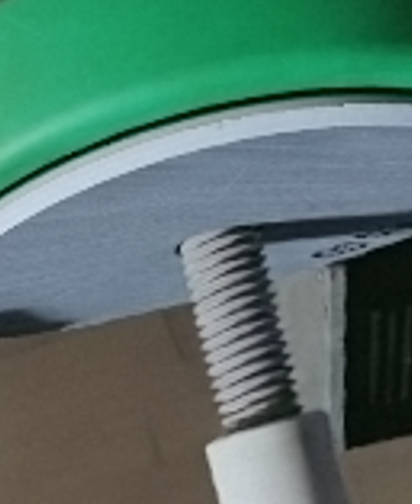

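Request:
execute_actions:
  actions:
    - {"rows": [[-0.0363,0.0286,-0.003,-0.0162,-0.0268,0.0016,-0.87,0,0,0,0,0,0.03,0.05],[-0.0254,0.028,-0.0042,-0.0159,-0.019,0.0007,-0.87,0,0,0,0,0,0.03,0.05],[-0.0145,0.0273,-0.0053,-0.0155,-0.0113,-0.0002,-0.87,0,0,0,0,0,0.03,0.05],[-0.0037,0.0267,-0.0065,-0.0152,-0.0035,-0.0011,-0.87,0,0,0,0,0,0.03,0.05],[-0.0037,0.0267,-0.0065,-0.0152,-0.0035,-0.0011,-0.87,0,0,0,0,0,0.03,0.07],[-0.0037,0.0267,-0.0065,-0.0152,-0.0035,-0.0011,-0.87,0,0,0,0,0,0.03,0.085],[-0.0037,0.0267,-0.0065,-0.0152,-0.0035,-0.0011,-0.87,0,0,0,0,0,0.03,0.1],[-0.0037,0.0267,-0.0065,-0.0152,-0.0035,-0.0011,-0.87,0,0,0,0,0,0.03,0.12],[-0.0037,0.0267,-0.0065,-0.0152,-0.0035,-0.0011,-0.87,0,0,0,0,0,0.03,0.15],[-0.0037,0.0267,-0.0065,-0.0152,-0.0035,-0.0011,-0.87,0,0,0,0,0,0.03,0.18],[-0.0037,0.0267,-0.0065,-0.0152,-0.0035,-0.0011,-0.87,0,0,0,0,0,0.02,0.21],[-0.0037,0.0267,-0.0065,-0.0152,-0.0035,-0.0011,-0.87,0,0,0,0,0,0.0,0.23],[-0.0037,0.0267,-0.0065,-0.0152,-0.0035,-0.0011,-0.87,0,0,0,0,0,-0.03,0.23],[-0.0037,0.0267,-0.0065,-0.0152,-0.0035,-0.0011,-0.87,0,0,0,0,0,-0.07,0.23],[-0.0037,0.0267,-0.0065,-0.0152,-0.0035,-0.0011,-0.87,0,0,0,0,0,-0.12,0.23]], "steps": 15}
  pictures: false

Request:
execute_actions:
  actions:
    - {"rows": [[-0.0037,0.0267,-0.0065,-0.0152,-0.0035,-0.0011,-0.87,0,0,0,0,0,-0.3,0.23]], "steps": 15}
  pictures: false

Request:
execute_actions:
  actions:
    - {"rows": [[-0.0037,0.0267,-0.0065,-0.0152,-0.0035,-0.0011,-0.87,0,0,0,0,0,-0.3,0.23]], "steps": 15}
  pictures: false

Request:
execute_actions:
  actions:
    - {"rows": [[-0.0037,0.0267,-0.0065,-0.0152,-0.0035,-0.0011,-0.87,0,0,0,0,0,-0.3,0.23]], "steps": 15}
  pictures: false

Request:
execute_actions:
  actions:
    - {"rows": [[-0.0037,0.0267,-0.0065,-0.0152,-0.0035,-0.0011,-0.87,0,0,0,0,0,-0.3,0.23]], "steps": 15}
  pictures: false

Request:
execute_actions:
  actions:
    - {"rows": [[-0.0037,0.0267,-0.0065,-0.0152,-0.0035,-0.0011,-0.87,0,0,0,0,0,-0.3,0.23]], "steps": 15}
  pictures: false

Scene clock: 1035.90 s of 5200.00 s.
left_arm: end_effector_position=(+0.4116, +0.0176, +0.2337) grip_measured=-0.836 end_effector_quat_wxyz=(+0.521, +0.762, +0.326, +0.202) | right_arm: end_effector_position=(+0.3303, -0.0407, +0.2320) grip_measured=+0.227 end_effector_quat_wxyz=(+0.213, +0.337, +0.625, +0.671)
Joint positions: left_arm=[-0.439  1.473  1.021  0.044  0.326  1.673  0.008] | right_arm=[0.775 1.336 0.502 0.825 0.015 1.757 0.058]
Joint velocities: left_arm=[-0.032 -0.007  0.017 -0.022 -0.007 -0.007 -0.   ] | right_arm=[ 0.007  0.002 -0.007  0.022 -0.007 -1.311  0.001]
Motor temperatures (°C, as the motors report them): left_arm=[30 46 49 58 29 28] | right_arm=[28 37 44 50 30 28]
Hand target (left_arm): +0.411, +0.014, +0.250; +0.542, +0.751, +0.318, +0.203
Hand target (right_arm): +0.330, -0.041, +0.232; +0.282, +0.270, +0.657, +0.645
Off the commanded pose (left_arm): 0.017 m, 3 deg.
Off the commanded pose (right_arm): 0.000 m, 20 deg; orientation clipped at the last step of the last action.
Steps of this call (steps 1 to 90: nothing new was sent; then 19.50 s passed at rest; steps 91 to 105: all 15 steps of this action). Readings (end_effector_position):
91: left_arm (+0.4111, +0.0170, +0.2338) | right_arm (+0.3303, -0.0407, +0.2321)
92: left_arm (+0.4113, +0.0172, +0.2338) | right_arm (+0.3303, -0.0407, +0.2321)
94: left_arm (+0.4116, +0.0175, +0.2337) | right_arm (+0.3303, -0.0407, +0.2321)
98: left_arm (+0.4117, +0.0176, +0.2337) | right_arm (+0.3303, -0.0407, +0.2320)
105: the state above

Scene clock: 1036.40 s of 5200.00 s.
left_arm: end_effector_position=(+0.4116, +0.0176, +0.2337) grip_measured=-0.836 end_effector_quat_wxyz=(+0.521, +0.762, +0.326, +0.202) | right_arm: end_effector_position=(+0.3303, -0.0407, +0.2320) grip_measured=+0.227 end_effector_quat_wxyz=(+0.429, +0.104, +0.703, +0.559)
Joint positions: left_arm=[-0.439  1.473  1.021  0.044  0.326  1.673  0.008] | right_arm=[0.775 1.336 0.502 0.825 0.015 1.063 0.058]
Joint velocities: left_arm=[ 0.002 -0.002  0.012 -0.007 -0.022 -0.007 -0.001] | right_arm=[-0.017 -0.002 -0.017 -0.081 -0.007 -1.355  0.   ]
Motor temperatures (°C, as the motors report them): left_arm=[30 46 49 58 29 28] | right_arm=[28 37 44 50 30 28]
Hand target (left_arm): +0.412, +0.015, +0.250; +0.541, +0.751, +0.319, +0.204
Hand target (right_arm): +0.330, -0.041, +0.232; +0.484, +0.031, +0.710, +0.511
Off the commanded pose (left_arm): 0.017 m, 3 deg.
Off the commanded pose (right_arm): 0.000 m, 14 deg; orientation clipped at the last step of the last action.
Steps of this call (steps 1 to 15: all 15 steps of this action). Readings (end_effector_position):
1: left_arm (+0.4116, +0.0176, +0.2337) | right_arm (+0.3303, -0.0407, +0.2320)
2: left_arm (+0.4116, +0.0176, +0.2337) | right_arm (+0.3303, -0.0407, +0.2320)
4: left_arm (+0.4116, +0.0176, +0.2337) | right_arm (+0.3303, -0.0407, +0.2320)
8: left_arm (+0.4116, +0.0176, +0.2337) | right_arm (+0.3303, -0.0407, +0.2320)
15: the state above

Scene clock: 1036.90 s of 5200.00 s.
left_arm: end_effector_position=(+0.4116, +0.0176, +0.2337) grip_measured=-0.836 end_effector_quat_wxyz=(+0.521, +0.762, +0.326, +0.202) | right_arm: end_effector_position=(+0.3303, -0.0407, +0.2320) grip_measured=+0.227 end_effector_quat_wxyz=(+0.594, -0.144, +0.695, +0.377)
Joint positions: left_arm=[-0.439  1.473  1.021  0.044  0.326  1.673  0.008] | right_arm=[0.775 1.336 0.502 0.825 0.015 0.362 0.058]
Joint velocities: left_arm=[ 0.007 -0.002 -0.017  0.066 -0.022 -0.022  0.   ] | right_arm=[-0.007 -0.007  0.002  0.007 -0.125 -1.414 -0.001]
Motor temperatures (°C, as the motors report them): left_arm=[30 46 49 58 29 28] | right_arm=[28 37 44 50 30 28]
Hand target (left_arm): +0.412, +0.015, +0.250; +0.541, +0.751, +0.319, +0.204
Hand target (right_arm): +0.330, -0.041, +0.232; +0.630, -0.215, +0.677, +0.314
Off the commanded pose (left_arm): 0.017 m, 3 deg.
Off the commanded pose (right_arm): 0.000 m, 14 deg; orientation clipped at the last step of the last action.
Steps of this call (steps 1 to 15: all 15 steps of this action). Readings (end_effector_position):
1: left_arm (+0.4116, +0.0176, +0.2337) | right_arm (+0.3303, -0.0407, +0.2320)
2: left_arm (+0.4116, +0.0176, +0.2337) | right_arm (+0.3303, -0.0407, +0.2320)
4: left_arm (+0.4116, +0.0176, +0.2337) | right_arm (+0.3303, -0.0407, +0.2320)
8: left_arm (+0.4116, +0.0176, +0.2337) | right_arm (+0.3303, -0.0407, +0.2320)
15: the state above

Scene clock: 1037.40 s of 5200.00 s.
left_arm: end_effector_position=(+0.4116, +0.0176, +0.2337) grip_measured=-0.836 end_effector_quat_wxyz=(+0.521, +0.762, +0.326, +0.202) | right_arm: end_effector_position=(+0.3303, -0.0407, +0.2320) grip_measured=+0.227 end_effector_quat_wxyz=(+0.689, -0.378, +0.601, +0.145)
Joint positions: left_arm=[-0.439  1.473  1.021  0.044  0.326  1.673  0.008] | right_arm=[ 0.775  1.336  0.502  0.825  0.015 -0.353  0.058]
Joint velocities: left_arm=[-0.007 -0.002 -0.007 -0.022 -0.051 -0.066 -0.   ] | right_arm=[-0.012  0.007  0.012 -0.007  0.022 -1.355 -0.   ]
Motor temperatures (°C, as the motors report them): left_arm=[30 46 49 58 29 28] | right_arm=[28 37 44 50 30 28]
Hand target (left_arm): +0.412, +0.015, +0.250; +0.541, +0.751, +0.319, +0.204
Hand target (right_arm): +0.330, -0.041, +0.232; +0.700, -0.437, +0.560, +0.075
Off the commanded pose (left_arm): 0.017 m, 3 deg.
Off the commanded pose (right_arm): 0.000 m, 13 deg.
Steps of this call (steps 1 to 15: all 15 steps of this action). Readings (end_effector_position):
1: left_arm (+0.4116, +0.0176, +0.2337) | right_arm (+0.3303, -0.0407, +0.2320)
2: left_arm (+0.4116, +0.0176, +0.2337) | right_arm (+0.3303, -0.0407, +0.2320)
4: left_arm (+0.4116, +0.0176, +0.2337) | right_arm (+0.3303, -0.0407, +0.2320)
8: left_arm (+0.4116, +0.0176, +0.2337) | right_arm (+0.3303, -0.0407, +0.2320)
15: the state above

Scene clock: 1037.90 s of 5200.00 s.
left_arm: end_effector_position=(+0.4116, +0.0176, +0.2337) grip_measured=-0.836 end_effector_quat_wxyz=(+0.521, +0.762, +0.326, +0.202) | right_arm: end_effector_position=(+0.3303, -0.0407, +0.2320) grip_measured=+0.227 end_effector_quat_wxyz=(+0.696, -0.567, +0.428, -0.109)
Joint positions: left_arm=[-0.439  1.473  1.021  0.044  0.326  1.673  0.008] | right_arm=[ 0.775  1.336  0.502  0.825  0.015 -1.08   0.058]
Joint velocities: left_arm=[-0.002 -0.012 -0.017  0.022 -0.037 -0.051  0.   ] | right_arm=[ 0.002  0.007  0.007 -0.022 -0.125 -1.385  0.   ]
Motor temperatures (°C, as the motors report them): left_arm=[30 46 49 58 29 28] | right_arm=[28 37 44 50 30 28]
Hand target (left_arm): +0.412, +0.015, +0.250; +0.541, +0.751, +0.319, +0.204
Hand target (right_arm): +0.330, -0.041, +0.232; +0.682, -0.606, +0.371, -0.175
Off the commanded pose (left_arm): 0.017 m, 3 deg.
Off the commanded pose (right_arm): 0.000 m, 12 deg.
Steps of this call (steps 1 to 15: all 15 steps of this action). Readings (end_effector_position):
1: left_arm (+0.4116, +0.0176, +0.2337) | right_arm (+0.3303, -0.0407, +0.2320)
2: left_arm (+0.4116, +0.0176, +0.2337) | right_arm (+0.3303, -0.0407, +0.2320)
4: left_arm (+0.4116, +0.0176, +0.2337) | right_arm (+0.3303, -0.0407, +0.2320)
8: left_arm (+0.4116, +0.0176, +0.2337) | right_arm (+0.3303, -0.0407, +0.2320)
15: the state above

Scene clock: 1038.40 s of 5200.00 s.
left_arm: end_effector_position=(+0.4116, +0.0176, +0.2337) grip_measured=-0.836 end_effector_quat_wxyz=(+0.521, +0.762, +0.326, +0.202) | right_arm: end_effector_position=(+0.3303, -0.0407, +0.2320) grip_measured=+0.228 end_effector_quat_wxyz=(-0.611, +0.682, -0.197, +0.350)
Joint positions: left_arm=[-0.439  1.473  1.021  0.044  0.326  1.673  0.008] | right_arm=[ 0.775  1.336  0.502  0.825  0.015 -1.81   0.058]
Joint velocities: left_arm=[ 0.037  0.017 -0.002 -0.125 -0.007 -0.022 -0.001] | right_arm=[-0.012 -0.027  0.007  0.022 -0.022 -1.267 -0.   ]
Motor temperatures (°C, as the motors report them): left_arm=[30 46 49 58 29 28] | right_arm=[28 37 44 50 30 28]
Hand target (left_arm): +0.412, +0.015, +0.250; +0.541, +0.751, +0.319, +0.204
Hand target (right_arm): +0.330, -0.041, +0.232; -0.575, +0.698, -0.131, +0.406
Off the commanded pose (left_arm): 0.017 m, 3 deg.
Off the commanded pose (right_arm): 0.000 m, 12 deg.
Steps of this call (steps 1 to 15: all 15 steps of this action). Readings (end_effector_position):
1: left_arm (+0.4116, +0.0176, +0.2337) | right_arm (+0.3303, -0.0407, +0.2320)
2: left_arm (+0.4116, +0.0176, +0.2337) | right_arm (+0.3303, -0.0407, +0.2320)
4: left_arm (+0.4116, +0.0176, +0.2337) | right_arm (+0.3303, -0.0407, +0.2320)
8: left_arm (+0.4116, +0.0176, +0.2337) | right_arm (+0.3303, -0.0407, +0.2320)
15: the state above

Request:
execute_actions:
  actions:
    - {"rows": [[-0.0037,0.0267,-0.0065,-0.0152,-0.0035,-0.0011,-0.87,0,0,0,0,0,-0.06,0.2],[-0.0037,0.0267,-0.0065,-0.0152,-0.0035,-0.0011,-0.87,0,0,0,0,0,-0.06,0.17],[-0.0037,0.0267,-0.0065,-0.0152,-0.0035,-0.0011,-0.87,0,0,0,0,0,-0.06,0.145],[-0.0037,0.0267,-0.0065,-0.0152,-0.0035,-0.0011,-0.87,0,0,0,0,0,-0.06,0.125],[-0.0037,0.0267,-0.0065,-0.0152,-0.0035,-0.0011,-0.87,0,0,0,0,0,-0.06,0.11],[-0.0037,0.0267,-0.0065,-0.0152,-0.0035,-0.0011,-0.87,0,0,0,0,0,-0.06,0.1],[-0.0037,0.0267,-0.0065,-0.0152,-0.0035,-0.0011,-0.87,0,0,0,0,0,-0.06,0.09],[-0.0037,0.0267,-0.0065,-0.0152,-0.0035,-0.0011,-0.87,0,0,0,0,0,-0.06,0.082],[-0.0037,0.0267,-0.0065,-0.0152,-0.0035,-0.0011,-0.87,0,0,0,0,0,-0.06,0.074],[-0.0037,0.0267,-0.0065,-0.0152,-0.0035,-0.0011,-0.87,0,0,0,0,0,-0.06,0.066],[-0.0037,0.0267,-0.0065,-0.0152,-0.0035,-0.0011,-0.87,0,0,0,0,0,-0.06,0.058],[-0.0037,0.0267,-0.0065,-0.0152,-0.0035,-0.0011,-0.87,0,0,0,0,0,-0.06,0.05]], "steps": 14}
  pictures: false

Request:
execute_actions:
  actions:
    - {"rows": [[-0.009,0.027,-0.0059,-0.0154,-0.0074,-0.0007,-0.87,0,0,0,0,0,0,0.05],[-0.0145,0.0273,-0.0053,-0.0155,-0.0113,-0.0002,-0.87,0,0,0,0,0,0,0.05],[-0.02,0.0276,-0.0047,-0.0157,-0.0151,0.0002,-0.87,0,0,0,0,0,0,0.05],[-0.0254,0.028,-0.0042,-0.0159,-0.019,0.0007,-0.87,0,0,0,0,0,0,0.05],[-0.031,0.0283,-0.0036,-0.016,-0.0229,0.0011,-0.87,0,0,0,0,0,0,0.05],[-0.0363,0.0286,-0.003,-0.0162,-0.0268,0.0016,-0.87,0,0,0,0,0,0,0.05],[-0.0417,0.0289,-0.0024,-0.0164,-0.0306,0.002,-0.87,0,0,0,0,0,0,0.05],[-0.0471,0.0292,-0.0018,-0.0165,-0.0345,0.0025,-0.87,0,0,0,0,0,0.01,0.05],[-0.0471,0.0292,-0.0018,-0.0165,-0.0345,0.0025,-0.87,0,0,0,0,0,0.03,0.05],[-0.0471,0.0292,-0.0018,-0.0165,-0.0345,0.0025,-0.87,0,0,0,0,0,0.06,0.05],[-0.0471,0.0292,-0.0018,-0.0165,-0.0345,0.0025,-0.87,0,0,0,0,0,0.1,0.05],[-0.0471,0.0292,-0.0018,-0.0165,-0.0345,0.0025,-0.87,0,0,0,0,0,0.3,0.05]], "steps": 15}
  pictures: false

Request:
execute_actions:
  actions:
    - {"rows": [[-0.0471,0.0292,-0.0018,-0.0165,-0.0345,0.0025,-0.87,0,0,0,0,0,0.3,0.05]], "steps": 15}
  pictures: false

Request:
execute_actions:
  actions:
    - {"rows": [[-0.0471,0.0292,-0.0018,-0.0165,-0.0345,0.0025,-0.87,0,0,0,0,0,0.3,0.05]], "steps": 15}
  pictures: false

Request:
execute_actions:
  actions:
    - {"rows": [[-0.0471,0.0292,-0.0018,-0.0165,-0.0345,0.0025,-0.87,0,0,0,0,0,0.3,0.05]], "steps": 15}
  pictures: false

Request:
execute_actions:
  actions:
    - {"rows": [[-0.0471,0.0292,-0.0018,-0.0165,-0.0345,0.0025,-0.87,0,0,0,0,0,0.3,0.05]], "steps": 15}
  pictures: false

Request:
execute_actions:
  actions:
    - {"rows": [[-0.0471,0.0292,-0.0018,-0.0165,-0.0345,0.0025,-0.87,0,0,0,0,0,0.28,0.05]], "steps": 15}

Request:
zoom_image:
  camera: "cam_left_wrist"
  region: [200, 130, 290, 240]

Scene clock: 1059.23 s of 5200.00 s.
left_arm: end_effector_position=(+0.4116, +0.0176, +0.2337) grip_measured=-0.836 end_effector_quat_wxyz=(+0.521, +0.762, +0.326, +0.202) | right_arm: end_effector_position=(+0.3303, -0.0407, +0.2320) grip_measured=+0.078 end_effector_quat_wxyz=(-0.575, +0.698, -0.131, +0.406)
Joint positions: left_arm=[-0.439  1.473  1.021  0.044  0.326  1.673  0.008] | right_arm=[ 0.775  1.336  0.502  0.825  0.015 -2.     0.051]
Joint velocities: left_arm=[ 0.012 -0.017 -0.007 -0.051 -0.037 -0.007 -0.   ] | right_arm=[-0.012 -0.027 -0.012 -0.022  0.022  0.007 -0.   ]
Motor temperatures (°C, as the motors report them): left_arm=[29 46 50 58 29 28] | right_arm=[28 37 44 50 30 28]
Hand target (left_arm): +0.412, +0.015, +0.250; +0.541, +0.751, +0.319, +0.204
Hand target (right_arm): +0.330, -0.041, +0.232; -0.575, +0.698, -0.132, +0.406
Off the commanded pose (left_arm): 0.017 m, 3 deg.
Off the commanded pose (right_arm): 0.000 m, 0 deg.
Steps of this call (steps 1 to 90: nothing new was sent; then 17.37 s passed at rest; steps 91 to 104: all 14 steps of this action). Readings (end_effector_position):
91: left_arm (+0.4116, +0.0176, +0.2337) | right_arm (+0.3303, -0.0407, +0.2320)
92: left_arm (+0.4116, +0.0176, +0.2337) | right_arm (+0.3303, -0.0407, +0.2320)
94: left_arm (+0.4116, +0.0176, +0.2337) | right_arm (+0.3303, -0.0407, +0.2320)
98: left_arm (+0.4116, +0.0176, +0.2337) | right_arm (+0.3303, -0.0407, +0.2320)
104: the state above

Scene clock: 1059.73 s of 5200.00 s.
left_arm: end_effector_position=(+0.4109, +0.0167, +0.2338) grip_measured=-0.836 end_effector_quat_wxyz=(+0.522, +0.763, +0.325, +0.200) | right_arm: end_effector_position=(+0.3303, -0.0406, +0.2321) grip_measured=+0.078 end_effector_quat_wxyz=(+0.624, -0.674, +0.223, -0.326)
Joint positions: left_arm=[-0.44   1.473  1.021  0.044  0.331  1.673  0.008] | right_arm=[ 0.775  1.336  0.502  0.826  0.014 -1.734  0.051]
Joint velocities: left_arm=[-0.007  0.002  0.007  0.037 -0.022  0.037 -0.001] | right_arm=[-0.002  0.012 -0.017 -0.081 -0.051  1.341 -0.001]
Motor temperatures (°C, as the motors report them): left_arm=[29 46 50 58 29 28] | right_arm=[28 37 44 50 30 28]
Hand target (left_arm): +0.395, -0.005, +0.251; +0.555, +0.761, +0.289, +0.171
Hand target (right_arm): +0.330, -0.041, +0.232; +0.654, -0.648, +0.291, -0.260
Off the commanded pose (left_arm): 0.032 m, 7 deg.
Off the commanded pose (right_arm): 0.000 m, 39 deg; orientation clipped at the last step of the last action.
Steps of this call (steps 1 to 15: all 15 steps of this action). Readings (end_effector_position):
1: left_arm (+0.4116, +0.0175, +0.2337) | right_arm (+0.3303, -0.0407, +0.2320)
2: left_arm (+0.4115, +0.0174, +0.2338) | right_arm (+0.3303, -0.0407, +0.2320)
4: left_arm (+0.4113, +0.0173, +0.2338) | right_arm (+0.3303, -0.0407, +0.2320)
8: left_arm (+0.4109, +0.0167, +0.2338) | right_arm (+0.3303, -0.0406, +0.2321)
15: the state above

Scene clock: 1060.23 s of 5200.00 s.
left_arm: end_effector_position=(+0.4108, +0.0166, +0.2339) grip_measured=-0.836 end_effector_quat_wxyz=(+0.522, +0.763, +0.325, +0.200) | right_arm: end_effector_position=(+0.3303, -0.0406, +0.2321) grip_measured=+0.078 end_effector_quat_wxyz=(+0.698, -0.559, +0.438, -0.096)
Joint positions: left_arm=[-0.44   1.473  1.021  0.044  0.332  1.673  0.008] | right_arm=[ 0.775  1.336  0.502  0.826  0.014 -1.043  0.051]
Joint velocities: left_arm=[ 0.002 -0.002 -0.017 -0.095 -0.037  0.022  0.001] | right_arm=[ 0.007 -0.012 -0.002  0.051  0.007  1.311 -0.001]
Motor temperatures (°C, as the motors report them): left_arm=[29 46 50 58 29 28] | right_arm=[28 37 44 50 30 28]
Hand target (left_arm): +0.394, -0.005, +0.251; +0.556, +0.761, +0.288, +0.169
Hand target (right_arm): +0.330, -0.041, +0.232; +0.704, -0.511, +0.493, -0.023
Off the commanded pose (left_arm): 0.033 m, 7 deg.
Off the commanded pose (right_arm): 0.000 m, 14 deg; orientation clipped at the last step of the last action.
Steps of this call (steps 1 to 15: all 15 steps of this action). Readings (end_effector_position):
1: left_arm (+0.4108, +0.0166, +0.2338) | right_arm (+0.3303, -0.0406, +0.2321)
2: left_arm (+0.4108, +0.0166, +0.2338) | right_arm (+0.3303, -0.0406, +0.2321)
4: left_arm (+0.4108, +0.0166, +0.2338) | right_arm (+0.3303, -0.0406, +0.2321)
8: left_arm (+0.4108, +0.0166, +0.2339) | right_arm (+0.3303, -0.0406, +0.2321)
15: the state above

Scene clock: 1060.73 s of 5200.00 s.
left_arm: end_effector_position=(+0.4107, +0.0165, +0.2339) grip_measured=-0.836 end_effector_quat_wxyz=(+0.522, +0.763, +0.324, +0.200) | right_arm: end_effector_position=(+0.3303, -0.0406, +0.2321) grip_measured=+0.078 end_effector_quat_wxyz=(+0.688, -0.376, +0.602, +0.148)
Joint positions: left_arm=[-0.44   1.473  1.021  0.044  0.332  1.673  0.008] | right_arm=[ 0.775  1.336  0.502  0.826  0.014 -0.347  0.051]
Joint velocities: left_arm=[ 0.002  0.012 -0.002  0.007 -0.007  0.007 -0.001] | right_arm=[-0.012 -0.017 -0.007 -0.051  0.007  1.37   0.   ]
Motor temperatures (°C, as the motors report them): left_arm=[29 46 50 58 29 28] | right_arm=[28 37 44 50 30 28]
Hand target (left_arm): +0.394, -0.006, +0.251; +0.556, +0.761, +0.288, +0.169
Hand target (right_arm): +0.330, -0.041, +0.232; +0.670, -0.312, +0.638, +0.218
Off the commanded pose (left_arm): 0.033 m, 7 deg.
Off the commanded pose (right_arm): 0.000 m, 14 deg; orientation clipped at the last step of the last action.
Steps of this call (steps 1 to 15: all 15 steps of this action). Readings (end_effector_position):
1: left_arm (+0.4108, +0.0166, +0.2339) | right_arm (+0.3303, -0.0406, +0.2321)
2: left_arm (+0.4107, +0.0165, +0.2339) | right_arm (+0.3303, -0.0406, +0.2321)
4: left_arm (+0.4107, +0.0165, +0.2339) | right_arm (+0.3303, -0.0406, +0.2321)
8: left_arm (+0.4107, +0.0165, +0.2339) | right_arm (+0.3303, -0.0406, +0.2321)
15: the state above

Scene clock: 1061.23 s of 5200.00 s.
left_arm: end_effector_position=(+0.4107, +0.0165, +0.2339) grip_measured=-0.836 end_effector_quat_wxyz=(+0.522, +0.763, +0.324, +0.200) | right_arm: end_effector_position=(+0.3303, -0.0406, +0.2321) grip_measured=+0.078 end_effector_quat_wxyz=(+0.597, -0.148, +0.694, +0.374)
Joint positions: left_arm=[-0.44   1.473  1.021  0.044  0.332  1.673  0.008] | right_arm=[0.775 1.336 0.502 0.826 0.014 0.35  0.051]
Joint velocities: left_arm=[-0.017 -0.017 -0.017  0.037  0.007 -0.007  0.   ] | right_arm=[-0.002 -0.002 -0.002  0.007 -0.037  1.297  0.001]
Motor temperatures (°C, as the motors report them): left_arm=[29 46 50 58 29 28] | right_arm=[28 37 44 50 30 28]
Hand target (left_arm): +0.394, -0.006, +0.251; +0.556, +0.761, +0.288, +0.169
Hand target (right_arm): +0.330, -0.041, +0.232; +0.555, -0.075, +0.706, +0.434
Off the commanded pose (left_arm): 0.033 m, 7 deg.
Off the commanded pose (right_arm): 0.000 m, 14 deg; orientation clipped at the last step of the last action.
Steps of this call (steps 1 to 15: all 15 steps of this action). Readings (end_effector_position):
1: left_arm (+0.4107, +0.0165, +0.2339) | right_arm (+0.3303, -0.0406, +0.2321)
2: left_arm (+0.4107, +0.0165, +0.2339) | right_arm (+0.3303, -0.0406, +0.2321)
4: left_arm (+0.4107, +0.0165, +0.2339) | right_arm (+0.3303, -0.0406, +0.2321)
8: left_arm (+0.4107, +0.0165, +0.2339) | right_arm (+0.3303, -0.0406, +0.2321)
15: the state above

Scene clock: 1061.73 s of 5200.00 s.
left_arm: end_effector_position=(+0.4106, +0.0163, +0.2339) grip_measured=-0.836 end_effector_quat_wxyz=(+0.522, +0.763, +0.324, +0.200) | right_arm: end_effector_position=(+0.3303, -0.0407, +0.2317) grip_measured=+0.078 end_effector_quat_wxyz=(+0.433, +0.099, +0.704, +0.555)
Joint positions: left_arm=[-0.441  1.473  1.021  0.044  0.332  1.673  0.008] | right_arm=[0.775 1.336 0.502 0.824 0.015 1.048 0.051]
Joint velocities: left_arm=[-0.002 -0.017 -0.027  0.022 -0.007 -0.037 -0.001] | right_arm=[-0.012  0.002 -0.007 -0.022  0.022  1.341 -0.002]
Motor temperatures (°C, as the motors report them): left_arm=[29 46 50 58 29 28] | right_arm=[28 37 44 50 30 28]
Hand target (left_arm): +0.394, -0.006, +0.251; +0.556, +0.761, +0.287, +0.168
Hand target (right_arm): +0.330, -0.041, +0.232; +0.373, +0.170, +0.689, +0.597
Off the commanded pose (left_arm): 0.033 m, 7 deg.
Off the commanded pose (right_arm): 0.000 m, 14 deg; orientation clipped at the last step of the last action.
Steps of this call (steps 1 to 15: all 15 steps of this action). Readings (end_effector_position):
1: left_arm (+0.4107, +0.0165, +0.2339) | right_arm (+0.3303, -0.0406, +0.2321)
2: left_arm (+0.4107, +0.0165, +0.2339) | right_arm (+0.3303, -0.0406, +0.2320)
4: left_arm (+0.4106, +0.0164, +0.2339) | right_arm (+0.3303, -0.0407, +0.2320)
8: left_arm (+0.4106, +0.0163, +0.2339) | right_arm (+0.3303, -0.0407, +0.2319)
15: the state above

Scene clock: 1062.23 s of 5200.00 s.
left_arm: end_effector_position=(+0.4105, +0.0161, +0.2338) grip_measured=-0.836 end_effector_quat_wxyz=(+0.522, +0.763, +0.324, +0.200) | right_arm: end_effector_position=(+0.3300, -0.0403, +0.2317) grip_measured=+0.078 end_effector_quat_wxyz=(+0.215, +0.333, +0.628, +0.670)
Joint positions: left_arm=[-0.442  1.473  1.021  0.044  0.331  1.675  0.008] | right_arm=[0.775 1.336 0.502 0.824 0.012 1.749 0.051]
Joint velocities: left_arm=[-0.002 -0.007 -0.012 -0.007 -0.022 -0.022  0.   ] | right_arm=[-0.007  0.012 -0.022  0.007 -0.022  1.048  0.001]
Motor temperatures (°C, as the motors report them): left_arm=[29 46 50 58 29 28] | right_arm=[28 37 44 50 30 28]
Hand target (left_arm): +0.394, -0.006, +0.251; +0.556, +0.761, +0.287, +0.168
Hand target (right_arm): +0.330, -0.041, +0.232; +0.160, +0.384, +0.598, +0.685
Off the commanded pose (left_arm): 0.033 m, 7 deg.
Off the commanded pose (right_arm): 0.001 m, 10 deg.
Steps of this call (steps 1 to 15: all 15 steps of this action). Readings (end_effector_position):
1: left_arm (+0.4106, +0.0163, +0.2339) | right_arm (+0.3303, -0.0407, +0.2317)
2: left_arm (+0.4106, +0.0163, +0.2339) | right_arm (+0.3303, -0.0406, +0.2317)
4: left_arm (+0.4106, +0.0162, +0.2338) | right_arm (+0.3303, -0.0406, +0.2317)
8: left_arm (+0.4105, +0.0161, +0.2338) | right_arm (+0.3301, -0.0405, +0.2317)
15: the state above

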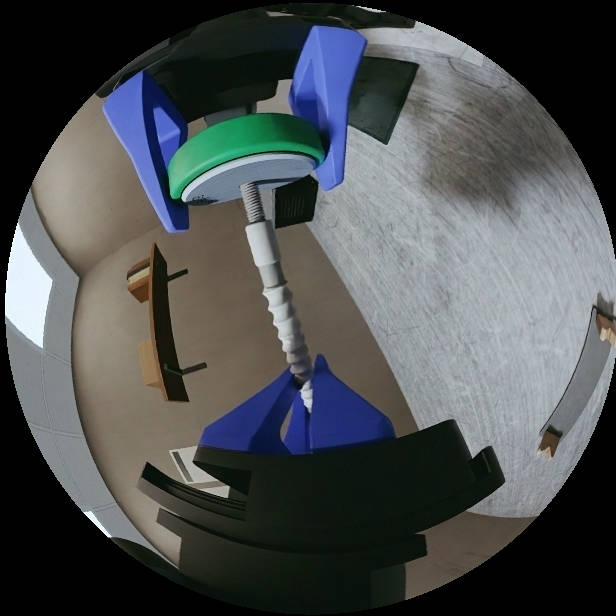

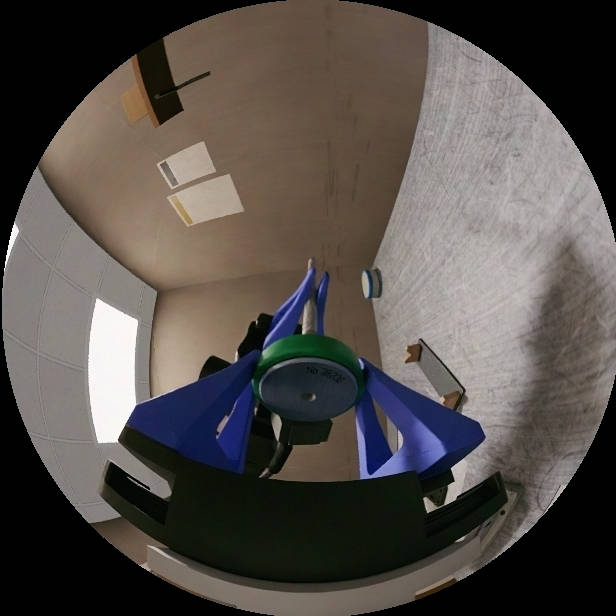

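Region (200, 130, 290, 240) of cam_left_wrist's 616x616 image, scaled by 4.582, with more detail than that image has; it fills the left 412 columns of this view, and the rest is white.

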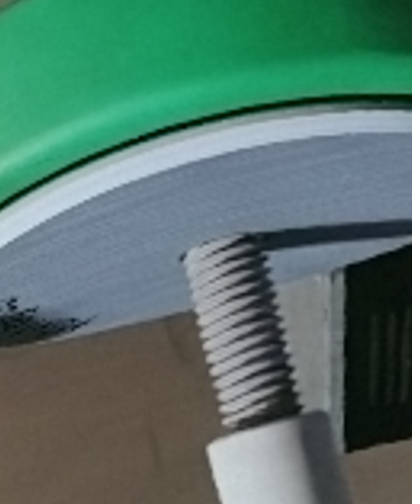

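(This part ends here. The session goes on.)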